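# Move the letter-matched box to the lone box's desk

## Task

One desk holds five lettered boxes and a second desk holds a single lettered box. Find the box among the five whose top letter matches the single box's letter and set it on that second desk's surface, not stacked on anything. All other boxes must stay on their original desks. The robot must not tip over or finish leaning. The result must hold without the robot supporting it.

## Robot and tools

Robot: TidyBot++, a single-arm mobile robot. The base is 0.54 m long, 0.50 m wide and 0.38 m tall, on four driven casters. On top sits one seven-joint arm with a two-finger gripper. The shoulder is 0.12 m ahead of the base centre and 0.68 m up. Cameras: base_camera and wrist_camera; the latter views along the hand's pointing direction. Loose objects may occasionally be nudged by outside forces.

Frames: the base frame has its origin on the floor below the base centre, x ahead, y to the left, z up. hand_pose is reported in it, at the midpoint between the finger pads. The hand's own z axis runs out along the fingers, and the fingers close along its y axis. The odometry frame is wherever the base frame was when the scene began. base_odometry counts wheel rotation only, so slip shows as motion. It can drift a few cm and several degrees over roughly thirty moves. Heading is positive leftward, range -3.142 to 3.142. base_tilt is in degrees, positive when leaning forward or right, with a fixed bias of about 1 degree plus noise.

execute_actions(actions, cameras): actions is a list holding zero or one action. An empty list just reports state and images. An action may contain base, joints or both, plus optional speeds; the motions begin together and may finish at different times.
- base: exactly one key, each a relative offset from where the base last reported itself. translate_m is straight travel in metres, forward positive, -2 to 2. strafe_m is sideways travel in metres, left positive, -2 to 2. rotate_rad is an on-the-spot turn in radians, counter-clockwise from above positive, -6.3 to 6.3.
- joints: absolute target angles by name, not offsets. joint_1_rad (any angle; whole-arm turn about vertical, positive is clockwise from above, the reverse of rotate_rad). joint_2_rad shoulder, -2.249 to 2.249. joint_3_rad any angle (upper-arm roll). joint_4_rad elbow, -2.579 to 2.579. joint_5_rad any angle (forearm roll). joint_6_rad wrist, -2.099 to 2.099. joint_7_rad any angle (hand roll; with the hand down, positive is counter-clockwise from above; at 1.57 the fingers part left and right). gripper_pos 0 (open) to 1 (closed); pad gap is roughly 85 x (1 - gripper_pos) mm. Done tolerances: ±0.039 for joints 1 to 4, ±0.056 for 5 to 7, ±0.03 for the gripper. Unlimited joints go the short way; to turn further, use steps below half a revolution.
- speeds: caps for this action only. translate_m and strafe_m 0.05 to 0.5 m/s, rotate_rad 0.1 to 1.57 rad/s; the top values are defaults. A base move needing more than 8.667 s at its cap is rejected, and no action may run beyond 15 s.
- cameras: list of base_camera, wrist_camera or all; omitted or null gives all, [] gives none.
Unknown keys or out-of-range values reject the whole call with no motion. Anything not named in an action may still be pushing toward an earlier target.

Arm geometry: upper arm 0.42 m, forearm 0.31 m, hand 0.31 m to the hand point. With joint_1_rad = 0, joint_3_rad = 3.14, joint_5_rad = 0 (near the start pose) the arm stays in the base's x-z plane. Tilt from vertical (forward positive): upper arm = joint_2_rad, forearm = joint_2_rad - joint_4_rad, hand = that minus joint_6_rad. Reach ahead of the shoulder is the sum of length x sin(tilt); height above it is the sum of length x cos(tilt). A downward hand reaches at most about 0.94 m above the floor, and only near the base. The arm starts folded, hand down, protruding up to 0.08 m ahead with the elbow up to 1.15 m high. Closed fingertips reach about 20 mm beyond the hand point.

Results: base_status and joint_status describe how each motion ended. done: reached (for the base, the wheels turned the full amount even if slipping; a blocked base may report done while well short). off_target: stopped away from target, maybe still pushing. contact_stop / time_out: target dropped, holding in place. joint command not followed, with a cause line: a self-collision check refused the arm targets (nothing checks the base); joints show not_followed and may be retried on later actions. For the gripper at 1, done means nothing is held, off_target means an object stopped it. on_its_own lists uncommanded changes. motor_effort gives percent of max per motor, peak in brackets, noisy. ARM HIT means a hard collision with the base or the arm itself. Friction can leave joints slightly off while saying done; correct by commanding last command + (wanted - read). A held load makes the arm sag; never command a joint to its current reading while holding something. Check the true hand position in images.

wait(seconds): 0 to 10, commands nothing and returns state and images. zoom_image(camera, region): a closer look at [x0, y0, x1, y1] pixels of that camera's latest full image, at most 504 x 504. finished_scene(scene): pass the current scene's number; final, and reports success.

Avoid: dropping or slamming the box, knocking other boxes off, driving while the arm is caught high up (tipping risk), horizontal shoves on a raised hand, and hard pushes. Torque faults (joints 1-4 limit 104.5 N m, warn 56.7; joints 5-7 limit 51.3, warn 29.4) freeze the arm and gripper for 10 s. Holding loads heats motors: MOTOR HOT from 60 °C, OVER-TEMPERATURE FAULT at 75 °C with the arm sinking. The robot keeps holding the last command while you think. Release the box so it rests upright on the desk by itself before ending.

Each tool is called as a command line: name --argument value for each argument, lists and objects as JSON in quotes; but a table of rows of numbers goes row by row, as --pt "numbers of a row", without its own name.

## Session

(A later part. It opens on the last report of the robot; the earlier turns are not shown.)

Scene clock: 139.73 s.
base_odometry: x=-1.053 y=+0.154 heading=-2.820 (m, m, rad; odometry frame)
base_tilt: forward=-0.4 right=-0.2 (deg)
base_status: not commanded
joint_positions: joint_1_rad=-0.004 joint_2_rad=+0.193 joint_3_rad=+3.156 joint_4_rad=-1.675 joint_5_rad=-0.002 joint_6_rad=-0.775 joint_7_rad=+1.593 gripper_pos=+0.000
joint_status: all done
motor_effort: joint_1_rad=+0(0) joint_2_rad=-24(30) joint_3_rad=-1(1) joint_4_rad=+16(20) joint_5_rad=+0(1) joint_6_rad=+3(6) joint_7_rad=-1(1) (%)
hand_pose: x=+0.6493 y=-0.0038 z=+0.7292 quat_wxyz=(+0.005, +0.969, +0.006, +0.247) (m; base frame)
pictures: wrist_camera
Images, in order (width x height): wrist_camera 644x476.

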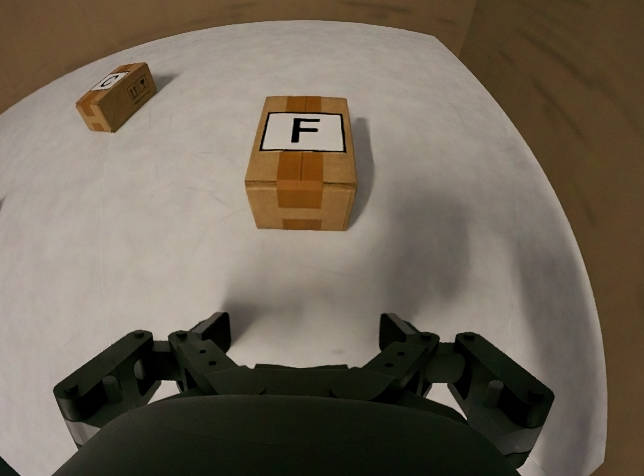

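execute_actions --actions '[{"joints":{"joint_2_rad":0.19,"joint_6_rad":-0.37}}]' --cameras '["wrist_camera"]'

Scene clock: 145.57 s.
base_odometry: x=-1.053 y=+0.154 heading=-2.820 (m, m, rad; odometry frame)
base_tilt: forward=-0.4 right=-0.2 (deg)
base_status: not commanded
joint_positions: joint_1_rad=-0.004 joint_2_rad=+0.192 joint_3_rad=+3.156 joint_4_rad=-1.681 joint_5_rad=-0.002 joint_6_rad=-0.374 joint_7_rad=+1.593 gripper_pos=+0.000
joint_status: all done
motor_effort: joint_1_rad=+0(1) joint_2_rad=-28(28) joint_3_rad=+0(1) joint_4_rad=+20(20) joint_5_rad=-1(0) joint_6_rad=+6(6) joint_7_rad=-1(0) (%)
hand_pose: x=+0.7423 y=-0.0048 z=+0.8059 quat_wxyz=(+0.008, +0.902, +0.005, +0.432) (m; base frame)
pictures: wrist_camera
Images, in order (width x height): wrist_camera 644x476.

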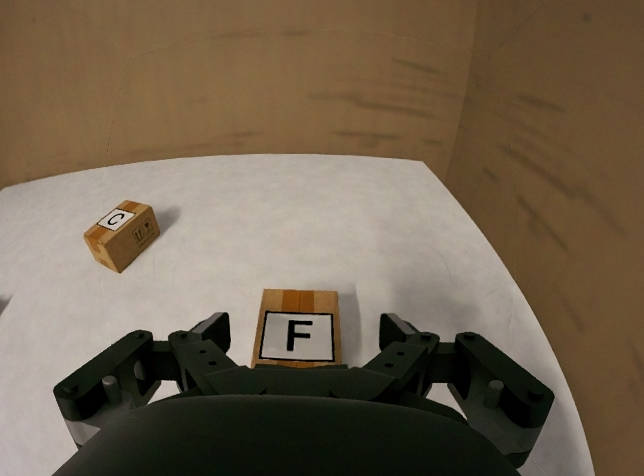

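execute_actions --actions '[{"joints":{"joint_2_rad":0.26,"joint_4_rad":-1.735,"joint_6_rad":-0.27}}]' --cameras '["wrist_camera"]'

Scene clock: 150.00 s.
base_odometry: x=-1.053 y=+0.154 heading=-2.820 (m, m, rad; odometry frame)
base_tilt: forward=-0.4 right=-0.2 (deg)
base_status: not commanded
joint_positions: joint_1_rad=-0.004 joint_2_rad=+0.257 joint_3_rad=+3.156 joint_4_rad=-1.716 joint_5_rad=-0.002 joint_6_rad=-0.293 joint_7_rad=+1.593 gripper_pos=+0.000
joint_status: all done
motor_effort: joint_1_rad=+0(0) joint_2_rad=-30(32) joint_3_rad=-1(1) joint_4_rad=+19(20) joint_5_rad=-1(0) joint_6_rad=+6(5) joint_7_rad=+0(1) (%)
hand_pose: x=+0.7546 y=-0.0049 z=+0.7666 quat_wxyz=(+0.008, +0.905, +0.005, +0.424) (m; base frame)
pictures: wrist_camera
Images, in order (width x height): wrist_camera 644x476.

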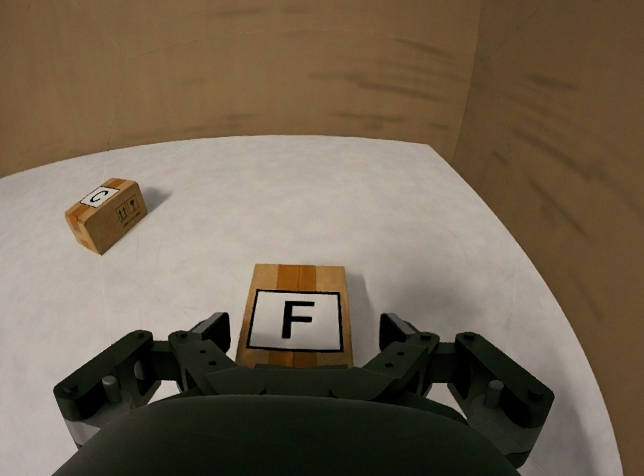

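execute_actions --actions '[{"joints":{"joint_2_rad":0.285,"joint_4_rad":-1.765,"joint_6_rad":-0.25}}]' --cameras '["wrist_camera"]'

Scene clock: 152.97 s.
base_odometry: x=-1.053 y=+0.154 heading=-2.820 (m, m, rad; odometry frame)
base_tilt: forward=-0.4 right=-0.2 (deg)
base_status: not commanded
joint_positions: joint_1_rad=-0.004 joint_2_rad=+0.275 joint_3_rad=+3.156 joint_4_rad=-1.745 joint_5_rad=-0.002 joint_6_rad=-0.274 joint_7_rad=+1.593 gripper_pos=+0.000
joint_status: all done
motor_effort: joint_1_rad=+0(0) joint_2_rad=-30(31) joint_3_rad=-1(1) joint_4_rad=+18(19) joint_5_rad=+0(0) joint_6_rad=+6(6) joint_7_rad=+0(0) (%)
hand_pose: x=+0.7499 y=-0.0049 z=+0.7439 quat_wxyz=(+0.008, +0.912, +0.006, +0.411) (m; base frame)
pictures: wrist_camera
Images, in order (width x height): wrist_camera 644x476.

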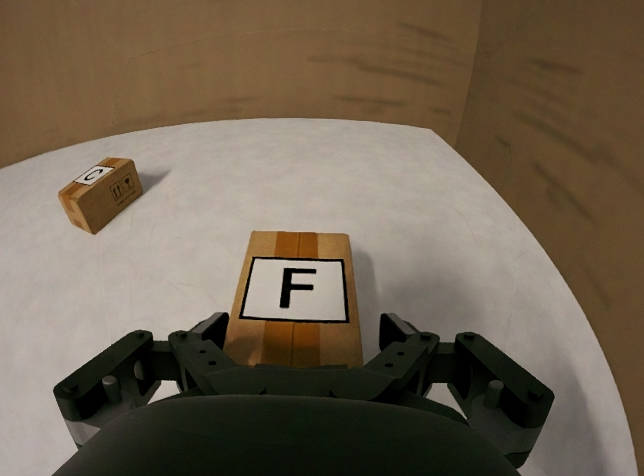

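This matches the grasp view from scene 1, so I close the gripper.

execute_actions --actions '[{"joints":{"gripper_pos":1.0}}]' --cameras '["wrist_camera"]'

execute_actions --actions '[{"joints":{"joint_2_rad":0.05}}]' --cameras '["wrist_camera"]'

Scene clock: 156.20 s.
base_odometry: x=-1.053 y=+0.154 heading=-2.820 (m, m, rad; odometry frame)
base_tilt: forward=-0.4 right=-0.2 (deg)
base_status: not commanded
joint_positions: joint_1_rad=-0.004 joint_2_rad=+0.275 joint_3_rad=+3.156 joint_4_rad=-1.745 joint_5_rad=-0.002 joint_6_rad=-0.272 joint_7_rad=+1.593 gripper_pos=+0.347
joint_status: gripper_pos off_target (ended at +0.347, target +1.000)
motor_effort: joint_1_rad=+0(1) joint_2_rad=-29(31) joint_3_rad=-1(0) joint_4_rad=+18(19) joint_5_rad=-1(0) joint_6_rad=+5(7) joint_7_rad=+0(0) (%)
hand_pose: x=+0.7504 y=-0.0049 z=+0.7445 quat_wxyz=(+0.008, +0.911, +0.006, +0.412) (m; base frame)
pictures: wrist_camera
Images, in order (width x height): wrist_camera 644x476.

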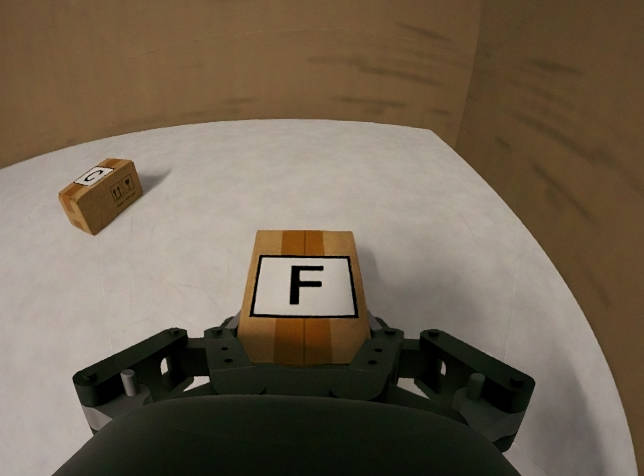

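Scene clock: 157.67 s.
base_odometry: x=-1.053 y=+0.154 heading=-2.820 (m, m, rad; odometry frame)
base_tilt: forward=-0.4 right=-0.2 (deg)
base_status: not commanded
joint_positions: joint_1_rad=-0.004 joint_2_rad=+0.052 joint_3_rad=+3.156 joint_4_rad=-1.756 joint_5_rad=-0.002 joint_6_rad=-0.272 joint_7_rad=+1.593 gripper_pos=+0.347
joint_status: all done
motor_effort: joint_1_rad=+0(0) joint_2_rad=-25(34) joint_3_rad=-1(1) joint_4_rad=+21(21) joint_5_rad=+0(0) joint_6_rad=+8(8) joint_7_rad=+0(0) (%)
hand_pose: x=+0.7185 y=-0.0050 z=+0.8768 quat_wxyz=(+0.008, +0.862, +0.004, +0.507) (m; base frame)
pictures: wrist_camera
Images, in order (width x height): wrist_camera 644x476.

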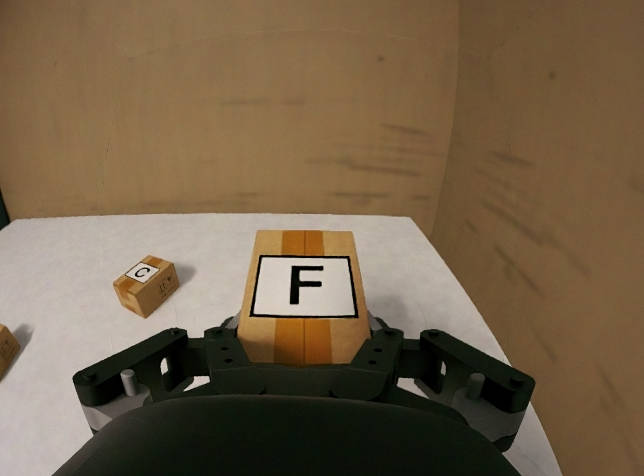

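execute_actions --actions '[{"base":{"translate_m":-0.4}}]' --cameras '[]'

execute_actions --actions '[{"base":{"strafe_m":0.478},"joints":{"joint_2_rad":-0.5,"joint_4_rad":-1.9,"joint_6_rad":-0.8}}]' --cameras '[]'

execute_actions --actions '[{"base":{"translate_m":-1.6}}]'

execute_actions --actions '[{"base":{"rotate_rad":1.57}}]'

Scene clock: 163.80 s.
base_odometry: x=-0.674 y=+0.280 heading=-2.820 (m, m, rad; odometry frame)
base_tilt: forward=-0.4 right=-0.2 (deg)
base_status: done
joint_positions: joint_1_rad=-0.004 joint_2_rad=+0.050 joint_3_rad=+3.156 joint_4_rad=-1.756 joint_5_rad=-0.002 joint_6_rad=-0.272 joint_7_rad=+1.593 gripper_pos=+0.347
joint_status: not commanded
motor_effort: joint_1_rad=+0(1) joint_2_rad=-25(28) joint_3_rad=-1(0) joint_4_rad=+21(22) joint_5_rad=+0(1) joint_6_rad=+8(8) joint_7_rad=+0(0) (%)
hand_pose: x=+0.7181 y=-0.0050 z=+0.8779 quat_wxyz=(+0.008, +0.862, +0.004, +0.507) (m; base frame)
pictures: none
No camera images: the call's "cameras" was empty. Leave "cameras" out to get every camera's image.

Scene clock: 166.13 s.
base_odometry: x=-0.522 y=-0.174 heading=-2.820 (m, m, rad; odometry frame)
base_tilt: forward=-0.4 right=-0.2 (deg)
base_status: done
joint_positions: joint_1_rad=-0.002 joint_2_rad=-0.491 joint_3_rad=+3.155 joint_4_rad=-1.882 joint_5_rad=-0.002 joint_6_rad=-0.784 joint_7_rad=+1.593 gripper_pos=+0.347
joint_status: all done
motor_effort: joint_1_rad=+0(2) joint_2_rad=-4(27) joint_3_rad=-1(3) joint_4_rad=+21(22) joint_5_rad=+0(1) joint_6_rad=+7(8) joint_7_rad=+0(0) (%)
hand_pose: x=+0.4863 y=-0.0034 z=+0.9325 quat_wxyz=(+0.004, +0.885, +0.004, +0.465) (m; base frame)
pictures: none
No camera images: the call's "cameras" was empty. Leave "cameras" out to get every camera's image.

Scene clock: 170.70 s.
base_odometry: x=+0.996 y=+0.332 heading=-2.820 (m, m, rad; odometry frame)
base_tilt: forward=-0.4 right=-0.2 (deg)
base_status: done
joint_positions: joint_1_rad=-0.002 joint_2_rad=-0.495 joint_3_rad=+3.155 joint_4_rad=-1.885 joint_5_rad=-0.002 joint_6_rad=-0.785 joint_7_rad=+1.593 gripper_pos=+0.347
joint_status: not commanded
motor_effort: joint_1_rad=+0(1) joint_2_rad=-5(9) joint_3_rad=-1(0) joint_4_rad=+21(22) joint_5_rad=-1(0) joint_6_rad=+7(7) joint_7_rad=+0(1) (%)
hand_pose: x=+0.4847 y=-0.0034 z=+0.9320 quat_wxyz=(+0.004, +0.885, +0.004, +0.465) (m; base frame)
pictures: base_camera, wrist_camera
Images, in order (width x height): base_camera 644x364, wrist_camera 644x476.

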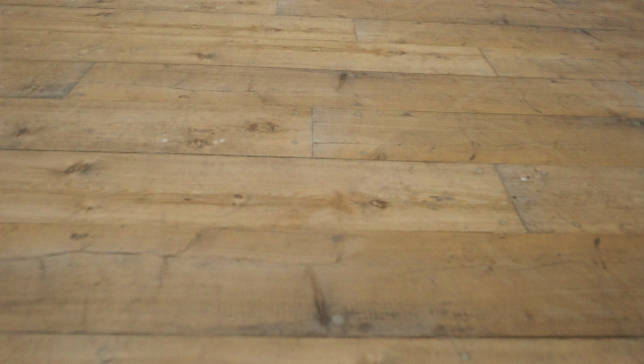

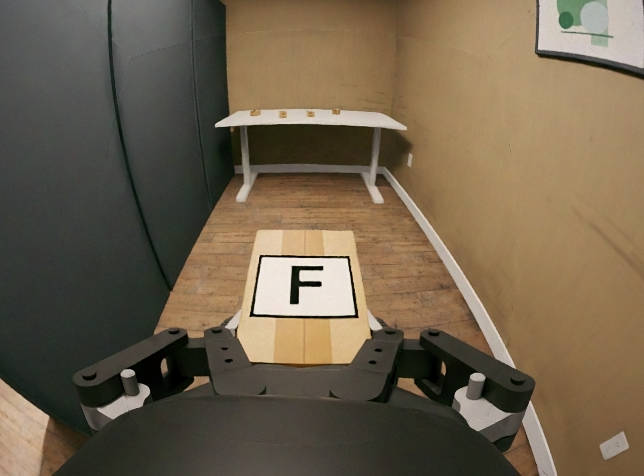

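Scene clock: 173.00 s.
base_odometry: x=+0.996 y=+0.332 heading=-1.250 (m, m, rad; odometry frame)
base_tilt: forward=-0.4 right=-0.2 (deg)
base_status: done
joint_positions: joint_1_rad=-0.002 joint_2_rad=-0.495 joint_3_rad=+3.155 joint_4_rad=-1.885 joint_5_rad=-0.002 joint_6_rad=-0.785 joint_7_rad=+1.593 gripper_pos=+0.347
joint_status: not commanded
motor_effort: joint_1_rad=+0(1) joint_2_rad=-5(6) joint_3_rad=-1(1) joint_4_rad=+21(22) joint_5_rad=+0(1) joint_6_rad=+7(8) joint_7_rad=+0(0) (%)
hand_pose: x=+0.4847 y=-0.0033 z=+0.9320 quat_wxyz=(+0.004, +0.885, +0.004, +0.465) (m; base frame)
pictures: base_camera, wrist_camera
Images, in order (width x height): base_camera 644x364, wrist_camera 644x476.

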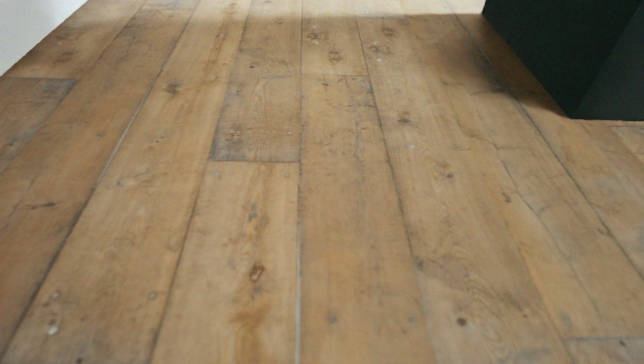

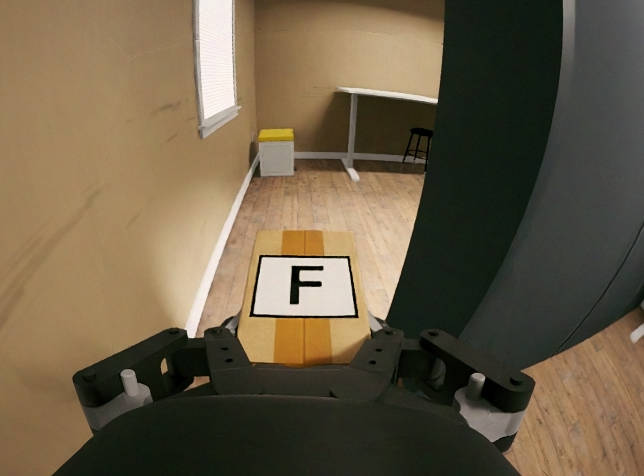

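execute_actions --actions '[{"base":{"translate_m":2.0}}]'

execute_actions --actions '[{"base":{"translate_m":0.15},"joints":{"joint_1_rad":0.5}}]' --cameras '[]'

execute_actions --actions '[{"base":{"rotate_rad":-1.57},"joints":{"joint_1_rad":0.0}}]'

Scene clock: 182.13 s.
base_odometry: x=+1.627 y=-1.566 heading=-1.250 (m, m, rad; odometry frame)
base_tilt: forward=-0.4 right=-0.2 (deg)
base_status: done
joint_positions: joint_1_rad=-0.002 joint_2_rad=-0.494 joint_3_rad=+3.155 joint_4_rad=-1.885 joint_5_rad=-0.002 joint_6_rad=-0.786 joint_7_rad=+1.593 gripper_pos=+0.347
joint_status: not commanded
motor_effort: joint_1_rad=+1(0) joint_2_rad=-4(8) joint_3_rad=+0(0) joint_4_rad=+21(22) joint_5_rad=+0(0) joint_6_rad=+7(7) joint_7_rad=-1(0) (%)
hand_pose: x=+0.4846 y=-0.0033 z=+0.9311 quat_wxyz=(+0.004, +0.886, +0.004, +0.464) (m; base frame)
pictures: base_camera, wrist_camera
Images, in order (width x height): base_camera 644x364, wrist_camera 644x476.

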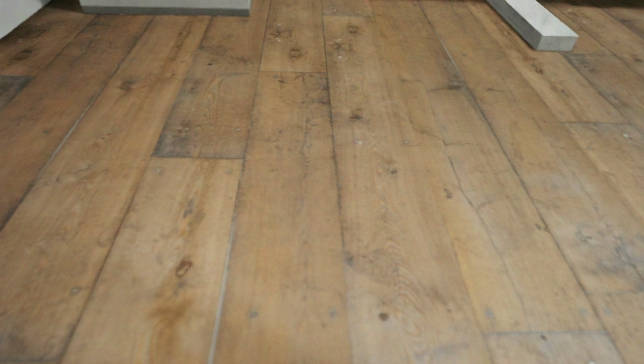

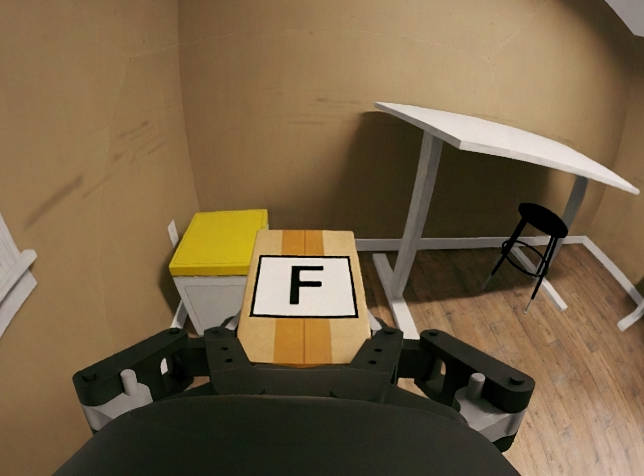

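Scene clock: 183.83 s.
base_odometry: x=+1.675 y=-1.708 heading=-1.249 (m, m, rad; odometry frame)
base_tilt: forward=-0.4 right=-0.2 (deg)
base_status: done
joint_positions: joint_1_rad=+0.489 joint_2_rad=-0.490 joint_3_rad=+3.155 joint_4_rad=-1.886 joint_5_rad=-0.002 joint_6_rad=-0.786 joint_7_rad=+1.593 gripper_pos=+0.347
joint_status: all done
motor_effort: joint_1_rad=+0(1) joint_2_rad=-5(7) joint_3_rad=+0(0) joint_4_rad=+21(21) joint_5_rad=+0(1) joint_6_rad=+7(8) joint_7_rad=+0(0) (%)
hand_pose: x=+0.4407 y=-0.1758 z=+0.9293 quat_wxyz=(+0.116, +0.861, -0.212, +0.447) (m; base frame)
pictures: none
No camera images: the call's "cameras" was empty. Leave "cameras" out to get every camera's image.

Scene clock: 186.10 s.
base_odometry: x=+1.675 y=-1.708 heading=-2.819 (m, m, rad; odometry frame)
base_tilt: forward=-0.4 right=-0.2 (deg)
base_status: done
joint_positions: joint_1_rad=+0.013 joint_2_rad=-0.490 joint_3_rad=+3.156 joint_4_rad=-1.886 joint_5_rad=-0.002 joint_6_rad=-0.786 joint_7_rad=+1.593 gripper_pos=+0.347
joint_status: all done
motor_effort: joint_1_rad=+0(2) joint_2_rad=-4(6) joint_3_rad=+0(1) joint_4_rad=+21(21) joint_5_rad=+0(0) joint_6_rad=+7(6) joint_7_rad=+0(1) (%)
hand_pose: x=+0.4855 y=-0.0091 z=+0.9293 quat_wxyz=(+0.007, +0.887, -0.003, +0.462) (m; base frame)
pictures: base_camera, wrist_camera
Images, in order (width x height): base_camera 644x364, wrist_camera 644x476.

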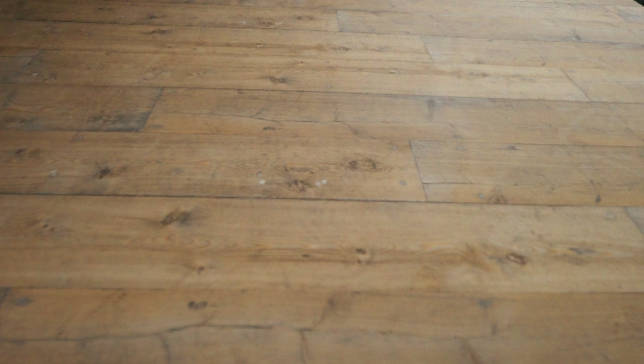

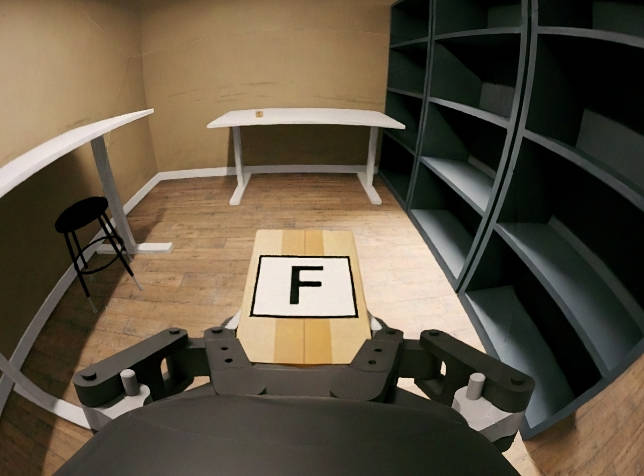

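execute_actions --actions '[{"base":{"translate_m":1.8}}]'

execute_actions --actions '[{"joints":{"joint_2_rad":0.05,"joint_4_rad":-1.75,"joint_6_rad":-0.4}}]'

Scene clock: 194.37 s.
base_odometry: x=-0.033 y=-2.277 heading=-2.820 (m, m, rad; odometry frame)
base_tilt: forward=-0.4 right=-0.2 (deg)
base_status: done
joint_positions: joint_1_rad=+0.013 joint_2_rad=-0.492 joint_3_rad=+3.156 joint_4_rad=-1.886 joint_5_rad=-0.002 joint_6_rad=-0.787 joint_7_rad=+1.593 gripper_pos=+0.347
joint_status: not commanded
motor_effort: joint_1_rad=+0(0) joint_2_rad=-4(7) joint_3_rad=+0(0) joint_4_rad=+21(22) joint_5_rad=-1(0) joint_6_rad=+8(8) joint_7_rad=-1(0) (%)
hand_pose: x=+0.4848 y=-0.0091 z=+0.9298 quat_wxyz=(+0.007, +0.887, -0.003, +0.462) (m; base frame)
pictures: base_camera, wrist_camera
Images, in order (width x height): base_camera 644x364, wrist_camera 644x476.

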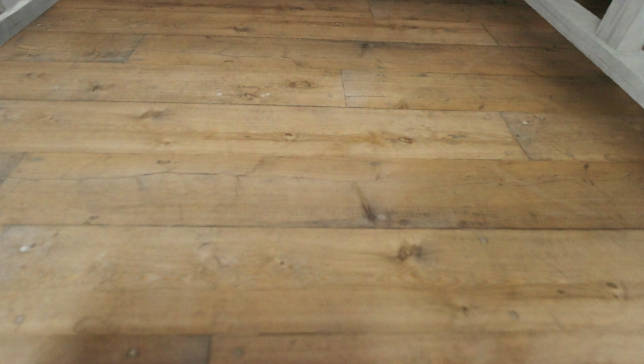

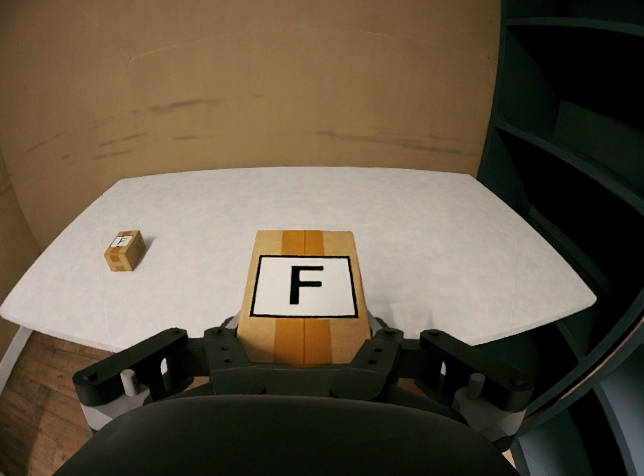

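Scene clock: 196.13 s.
base_odometry: x=-0.033 y=-2.277 heading=-2.820 (m, m, rad; odometry frame)
base_tilt: forward=-0.4 right=-0.2 (deg)
base_status: not commanded
joint_positions: joint_1_rad=+0.013 joint_2_rad=+0.055 joint_3_rad=+3.156 joint_4_rad=-1.781 joint_5_rad=-0.002 joint_6_rad=-0.429 joint_7_rad=+1.593 gripper_pos=+0.347
joint_status: all done
motor_effort: joint_1_rad=+0(0) joint_2_rad=-24(26) joint_3_rad=-1(1) joint_4_rad=+20(21) joint_5_rad=-1(0) joint_6_rad=+7(7) joint_7_rad=+0(0) (%)
hand_pose: x=+0.6847 y=-0.0135 z=+0.8206 quat_wxyz=(+0.010, +0.905, -0.002, +0.424) (m; base frame)
pictures: base_camera, wrist_camera
Images, in order (width x height): base_camera 644x364, wrist_camera 644x476.

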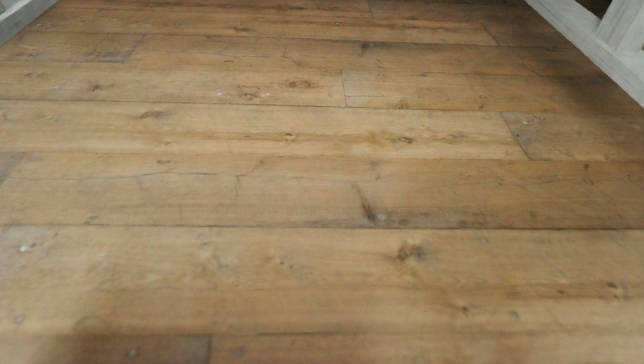

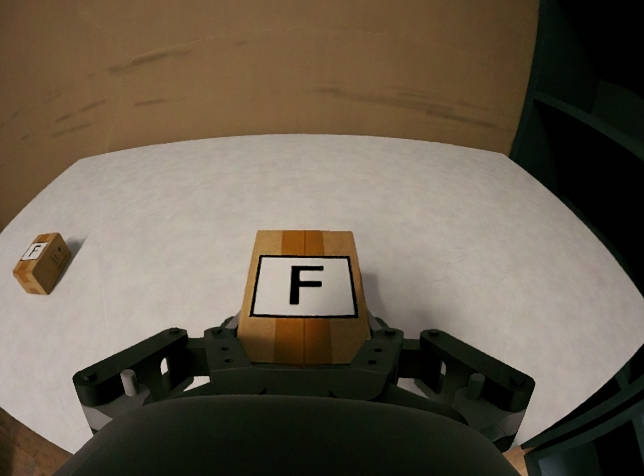

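execute_actions --actions '[{"joints":{"joint_2_rad":0.1,"joint_6_rad":-0.37}}]' --cameras '["wrist_camera"]'

Scene clock: 199.87 s.
base_odometry: x=-0.033 y=-2.277 heading=-2.820 (m, m, rad; odometry frame)
base_tilt: forward=-0.4 right=-0.2 (deg)
base_status: not commanded
joint_positions: joint_1_rad=+0.013 joint_2_rad=+0.099 joint_3_rad=+3.156 joint_4_rad=-1.778 joint_5_rad=-0.002 joint_6_rad=-0.399 joint_7_rad=+1.593 gripper_pos=+0.347
joint_status: all done
motor_effort: joint_1_rad=+0(0) joint_2_rad=-26(28) joint_3_rad=+0(1) joint_4_rad=+20(21) joint_5_rad=-1(0) joint_6_rad=+7(7) joint_7_rad=+0(0) (%)
hand_pose: x=+0.6972 y=-0.0138 z=+0.8039 quat_wxyz=(+0.010, +0.908, -0.002, +0.419) (m; base frame)
pictures: wrist_camera
Images, in order (width x height): wrist_camera 644x476.

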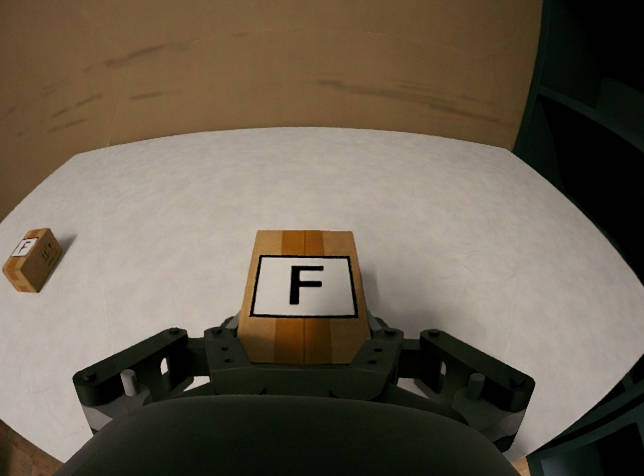

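execute_actions --actions '[{"joints":{"joint_2_rad":0.14,"joint_6_rad":-0.33}}]' --cameras '["wrist_camera"]'

Scene clock: 202.57 s.
base_odometry: x=-0.033 y=-2.277 heading=-2.820 (m, m, rad; odometry frame)
base_tilt: forward=-0.4 right=-0.2 (deg)
base_status: not commanded
joint_positions: joint_1_rad=+0.013 joint_2_rad=+0.137 joint_3_rad=+3.156 joint_4_rad=-1.778 joint_5_rad=-0.002 joint_6_rad=-0.358 joint_7_rad=+1.593 gripper_pos=+0.347
joint_status: all done
motor_effort: joint_1_rad=+0(0) joint_2_rad=-27(28) joint_3_rad=-1(1) joint_4_rad=+20(20) joint_5_rad=-1(0) joint_6_rad=+6(7) joint_7_rad=+0(0) (%)
hand_pose: x=+0.7101 y=-0.0141 z=+0.7913 quat_wxyz=(+0.011, +0.907, -0.002, +0.421) (m; base frame)
pictures: wrist_camera
Images, in order (width x height): wrist_camera 644x476.

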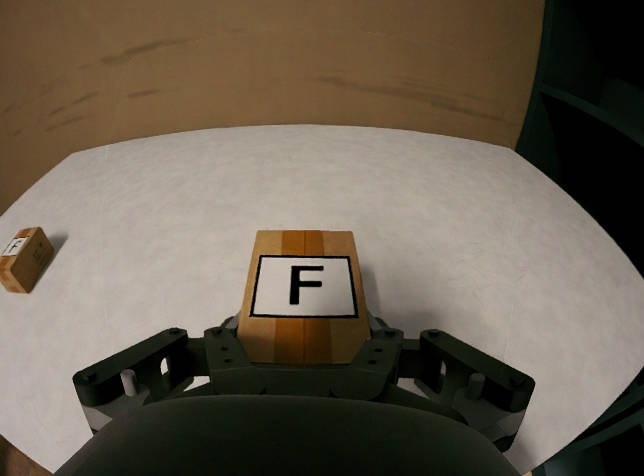

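No contact yet, so I lower further.

execute_actions --actions '[{"joints":{"joint_2_rad":0.185,"joint_6_rad":-0.3}}]' --cameras '["wrist_camera"]'

Scene clock: 205.37 s.
base_odometry: x=-0.033 y=-2.277 heading=-2.820 (m, m, rad; odometry frame)
base_tilt: forward=-0.4 right=-0.2 (deg)
base_status: not commanded
joint_positions: joint_1_rad=+0.013 joint_2_rad=+0.184 joint_3_rad=+3.156 joint_4_rad=-1.777 joint_5_rad=-0.002 joint_6_rad=-0.329 joint_7_rad=+1.593 gripper_pos=+0.347
joint_status: all done
motor_effort: joint_1_rad=+0(0) joint_2_rad=-28(30) joint_3_rad=-1(1) joint_4_rad=+20(20) joint_5_rad=+0(1) joint_6_rad=+6(7) joint_7_rad=+0(0) (%)
hand_pose: x=+0.7208 y=-0.0143 z=+0.7708 quat_wxyz=(+0.011, +0.911, -0.002, +0.413) (m; base frame)
pictures: wrist_camera
Images, in order (width x height): wrist_camera 644x476.

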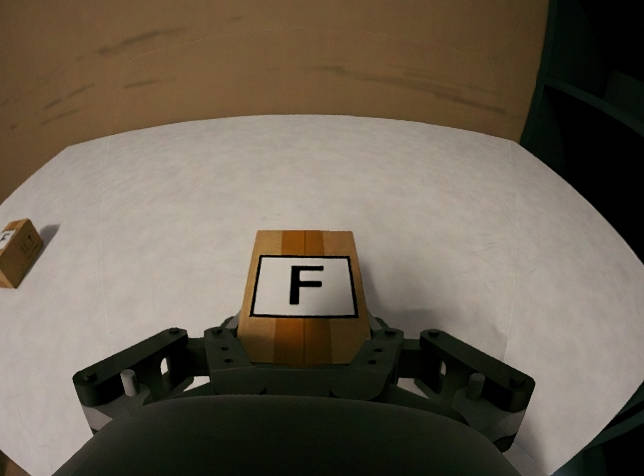

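execute_actions --actions '[{"joints":{"joint_2_rad":0.22,"joint_6_rad":-0.27}}]' --cameras '["wrist_camera"]'

Scene clock: 212.47 s.
base_odometry: x=-0.033 y=-2.277 heading=-2.820 (m, m, rad; odometry frame)
base_tilt: forward=-0.4 right=-0.2 (deg)
base_status: not commanded
joint_positions: joint_1_rad=+0.013 joint_2_rad=+0.217 joint_3_rad=+3.156 joint_4_rad=-1.777 joint_5_rad=-0.002 joint_6_rad=-0.298 joint_7_rad=+1.593 gripper_pos=+0.347
joint_status: all done
motor_effort: joint_1_rad=+0(0) joint_2_rad=-30(30) joint_3_rad=-1(1) joint_4_rad=+20(20) joint_5_rad=+0(1) joint_6_rad=+7(6) joint_7_rad=-1(0) (%)
hand_pose: x=+0.7298 y=-0.0145 z=+0.7579 quat_wxyz=(+0.011, +0.911, -0.002, +0.412) (m; base frame)
pictures: wrist_camera
Images, in order (width x height): wrist_camera 644x476.

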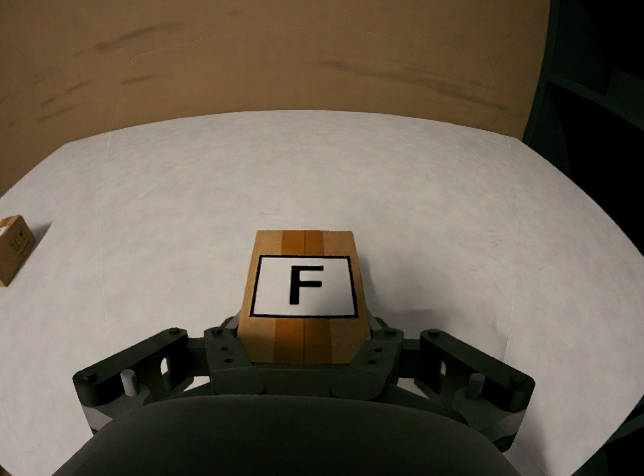

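execute_actions --actions '[{"joints":{"joint_2_rad":0.255,"joint_6_rad":-0.24}}]' --cameras '["wrist_camera"]'

Scene clock: 215.17 s.
base_odometry: x=-0.033 y=-2.277 heading=-2.820 (m, m, rad; odometry frame)
base_tilt: forward=-0.4 right=-0.2 (deg)
base_status: not commanded
joint_positions: joint_1_rad=+0.013 joint_2_rad=+0.250 joint_3_rad=+3.156 joint_4_rad=-1.777 joint_5_rad=-0.002 joint_6_rad=-0.267 joint_7_rad=+1.593 gripper_pos=+0.347
joint_status: all done
motor_effort: joint_1_rad=+0(0) joint_2_rad=-31(32) joint_3_rad=-1(1) joint_4_rad=+19(19) joint_5_rad=-1(0) joint_6_rad=+7(6) joint_7_rad=+0(0) (%)
hand_pose: x=+0.7387 y=-0.0147 z=+0.7448 quat_wxyz=(+0.011, +0.912, -0.002, +0.411) (m; base frame)
pictures: wrist_camera
Images, in order (width x height): wrist_camera 644x476.

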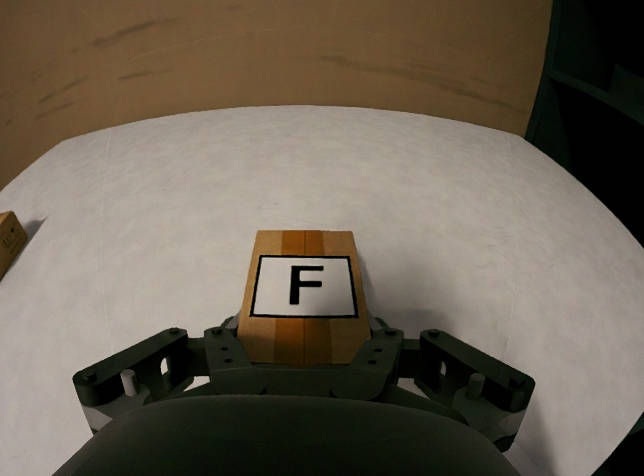

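execute_actions --actions '[{"joints":{"joint_2_rad":0.28,"joint_6_rad":-0.22}}]' --cameras '["wrist_camera"]'

Scene clock: 219.27 s.
base_odometry: x=-0.033 y=-2.277 heading=-2.820 (m, m, rad; odometry frame)
base_tilt: forward=-0.4 right=-0.2 (deg)
base_status: not commanded
joint_positions: joint_1_rad=+0.013 joint_2_rad=+0.263 joint_3_rad=+3.156 joint_4_rad=-1.772 joint_5_rad=-0.002 joint_6_rad=-0.244 joint_7_rad=+1.593 gripper_pos=+0.347
joint_status: all done
motor_effort: joint_1_rad=+1(0) joint_2_rad=-29(31) joint_3_rad=-1(1) joint_4_rad=+18(20) joint_5_rad=+0(0) joint_6_rad=+6(7) joint_7_rad=+0(0) (%)
hand_pose: x=+0.7459 y=-0.0149 z=+0.7449 quat_wxyz=(+0.011, +0.908, -0.002, +0.418) (m; base frame)
pictures: wrist_camera
Images, in order (width x height): wrist_camera 644x476.

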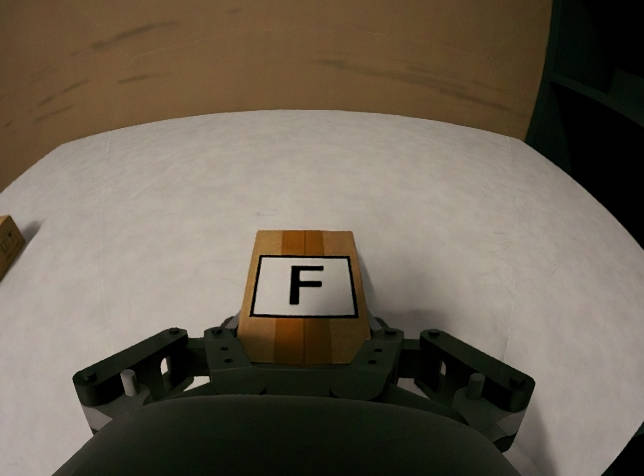

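The arm has stopped descending, which indicates contact, so I release.

execute_actions --actions '[{"joints":{"joint_2_rad":0.265,"gripper_pos":0.0}}]' --cameras '["wrist_camera"]'

execute_actions --actions '[{"joints":{"joint_2_rad":0.0}}]' --cameras '[]'

execute_actions --actions '[{"base":{"translate_m":-0.2},"joints":{"joint_2_rad":-0.3,"joint_4_rad":-1.7,"joint_6_rad":-0.9}}]' --cameras '["wrist_camera"]'

Scene clock: 224.23 s.
base_odometry: x=-0.033 y=-2.277 heading=-2.820 (m, m, rad; odometry frame)
base_tilt: forward=-0.4 right=-0.2 (deg)
base_status: not commanded
joint_positions: joint_1_rad=+0.013 joint_2_rad=+0.263 joint_3_rad=+3.156 joint_4_rad=-1.772 joint_5_rad=-0.002 joint_6_rad=-0.244 joint_7_rad=+1.593 gripper_pos=+0.000
joint_status: all done
motor_effort: joint_1_rad=+0(0) joint_2_rad=-29(31) joint_3_rad=-1(1) joint_4_rad=+18(19) joint_5_rad=+0(1) joint_6_rad=+6(7) joint_7_rad=+0(1) (%)
hand_pose: x=+0.7459 y=-0.0149 z=+0.7450 quat_wxyz=(+0.011, +0.908, -0.002, +0.418) (m; base frame)
pictures: wrist_camera
Images, in order (width x height): wrist_camera 644x476.

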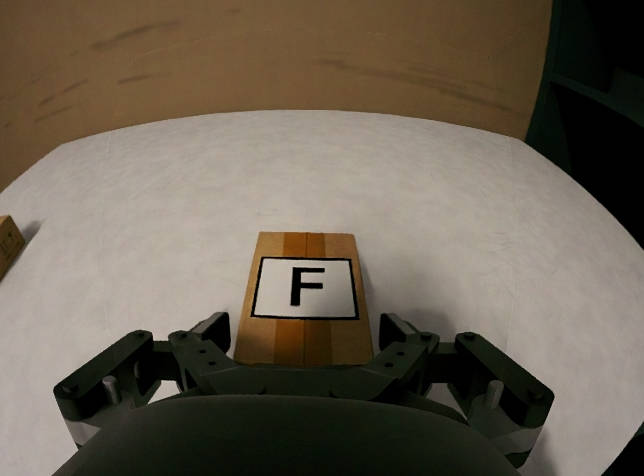

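Scene clock: 225.73 s.
base_odometry: x=-0.033 y=-2.277 heading=-2.820 (m, m, rad; odometry frame)
base_tilt: forward=-0.4 right=-0.2 (deg)
base_status: not commanded
joint_positions: joint_1_rad=+0.013 joint_2_rad=-0.004 joint_3_rad=+3.156 joint_4_rad=-1.766 joint_5_rad=-0.002 joint_6_rad=-0.242 joint_7_rad=+1.593 gripper_pos=+0.000
joint_status: all done
motor_effort: joint_1_rad=+0(0) joint_2_rad=-22(32) joint_3_rad=-1(1) joint_4_rad=+20(20) joint_5_rad=+0(1) joint_6_rad=+7(7) joint_7_rad=-1(1) (%)
hand_pose: x=+0.7084 y=-0.0144 z=+0.9121 quat_wxyz=(+0.013, +0.843, -0.003, +0.538) (m; base frame)
pictures: none
No camera images: the call's "cameras" was empty. Leave "cameras" out to get every camera's image.

Scene clock: 227.47 s.
base_odometry: x=+0.157 y=-2.214 heading=-2.820 (m, m, rad; odometry frame)
base_tilt: forward=-0.4 right=-0.2 (deg)
base_status: done
joint_positions: joint_1_rad=+0.012 joint_2_rad=-0.311 joint_3_rad=+3.156 joint_4_rad=-1.721 joint_5_rad=-0.002 joint_6_rad=-0.882 joint_7_rad=+1.593 gripper_pos=+0.000
joint_status: all done
motor_effort: joint_1_rad=+0(1) joint_2_rad=-10(26) joint_3_rad=-1(1) joint_4_rad=+20(20) joint_5_rad=-1(0) joint_6_rad=+6(7) joint_7_rad=+0(0) (%)
hand_pose: x=+0.5342 y=-0.0096 z=+0.9272 quat_wxyz=(+0.007, +0.911, -0.002, +0.412) (m; base frame)
pictures: wrist_camera
Images, in order (width x height): wrist_camera 644x476.

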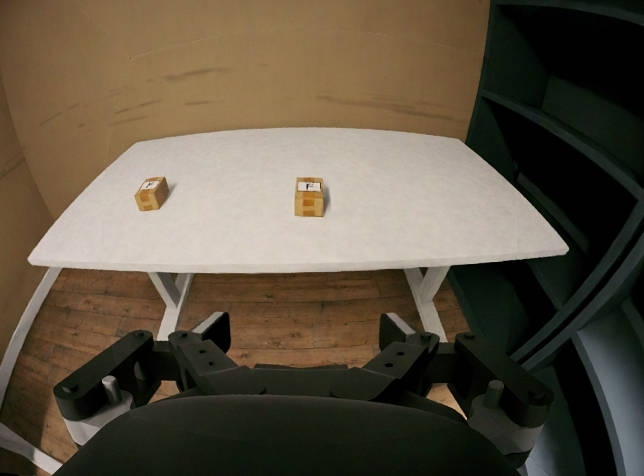

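finished_scene --scene 2

The scene is finished: the task was done.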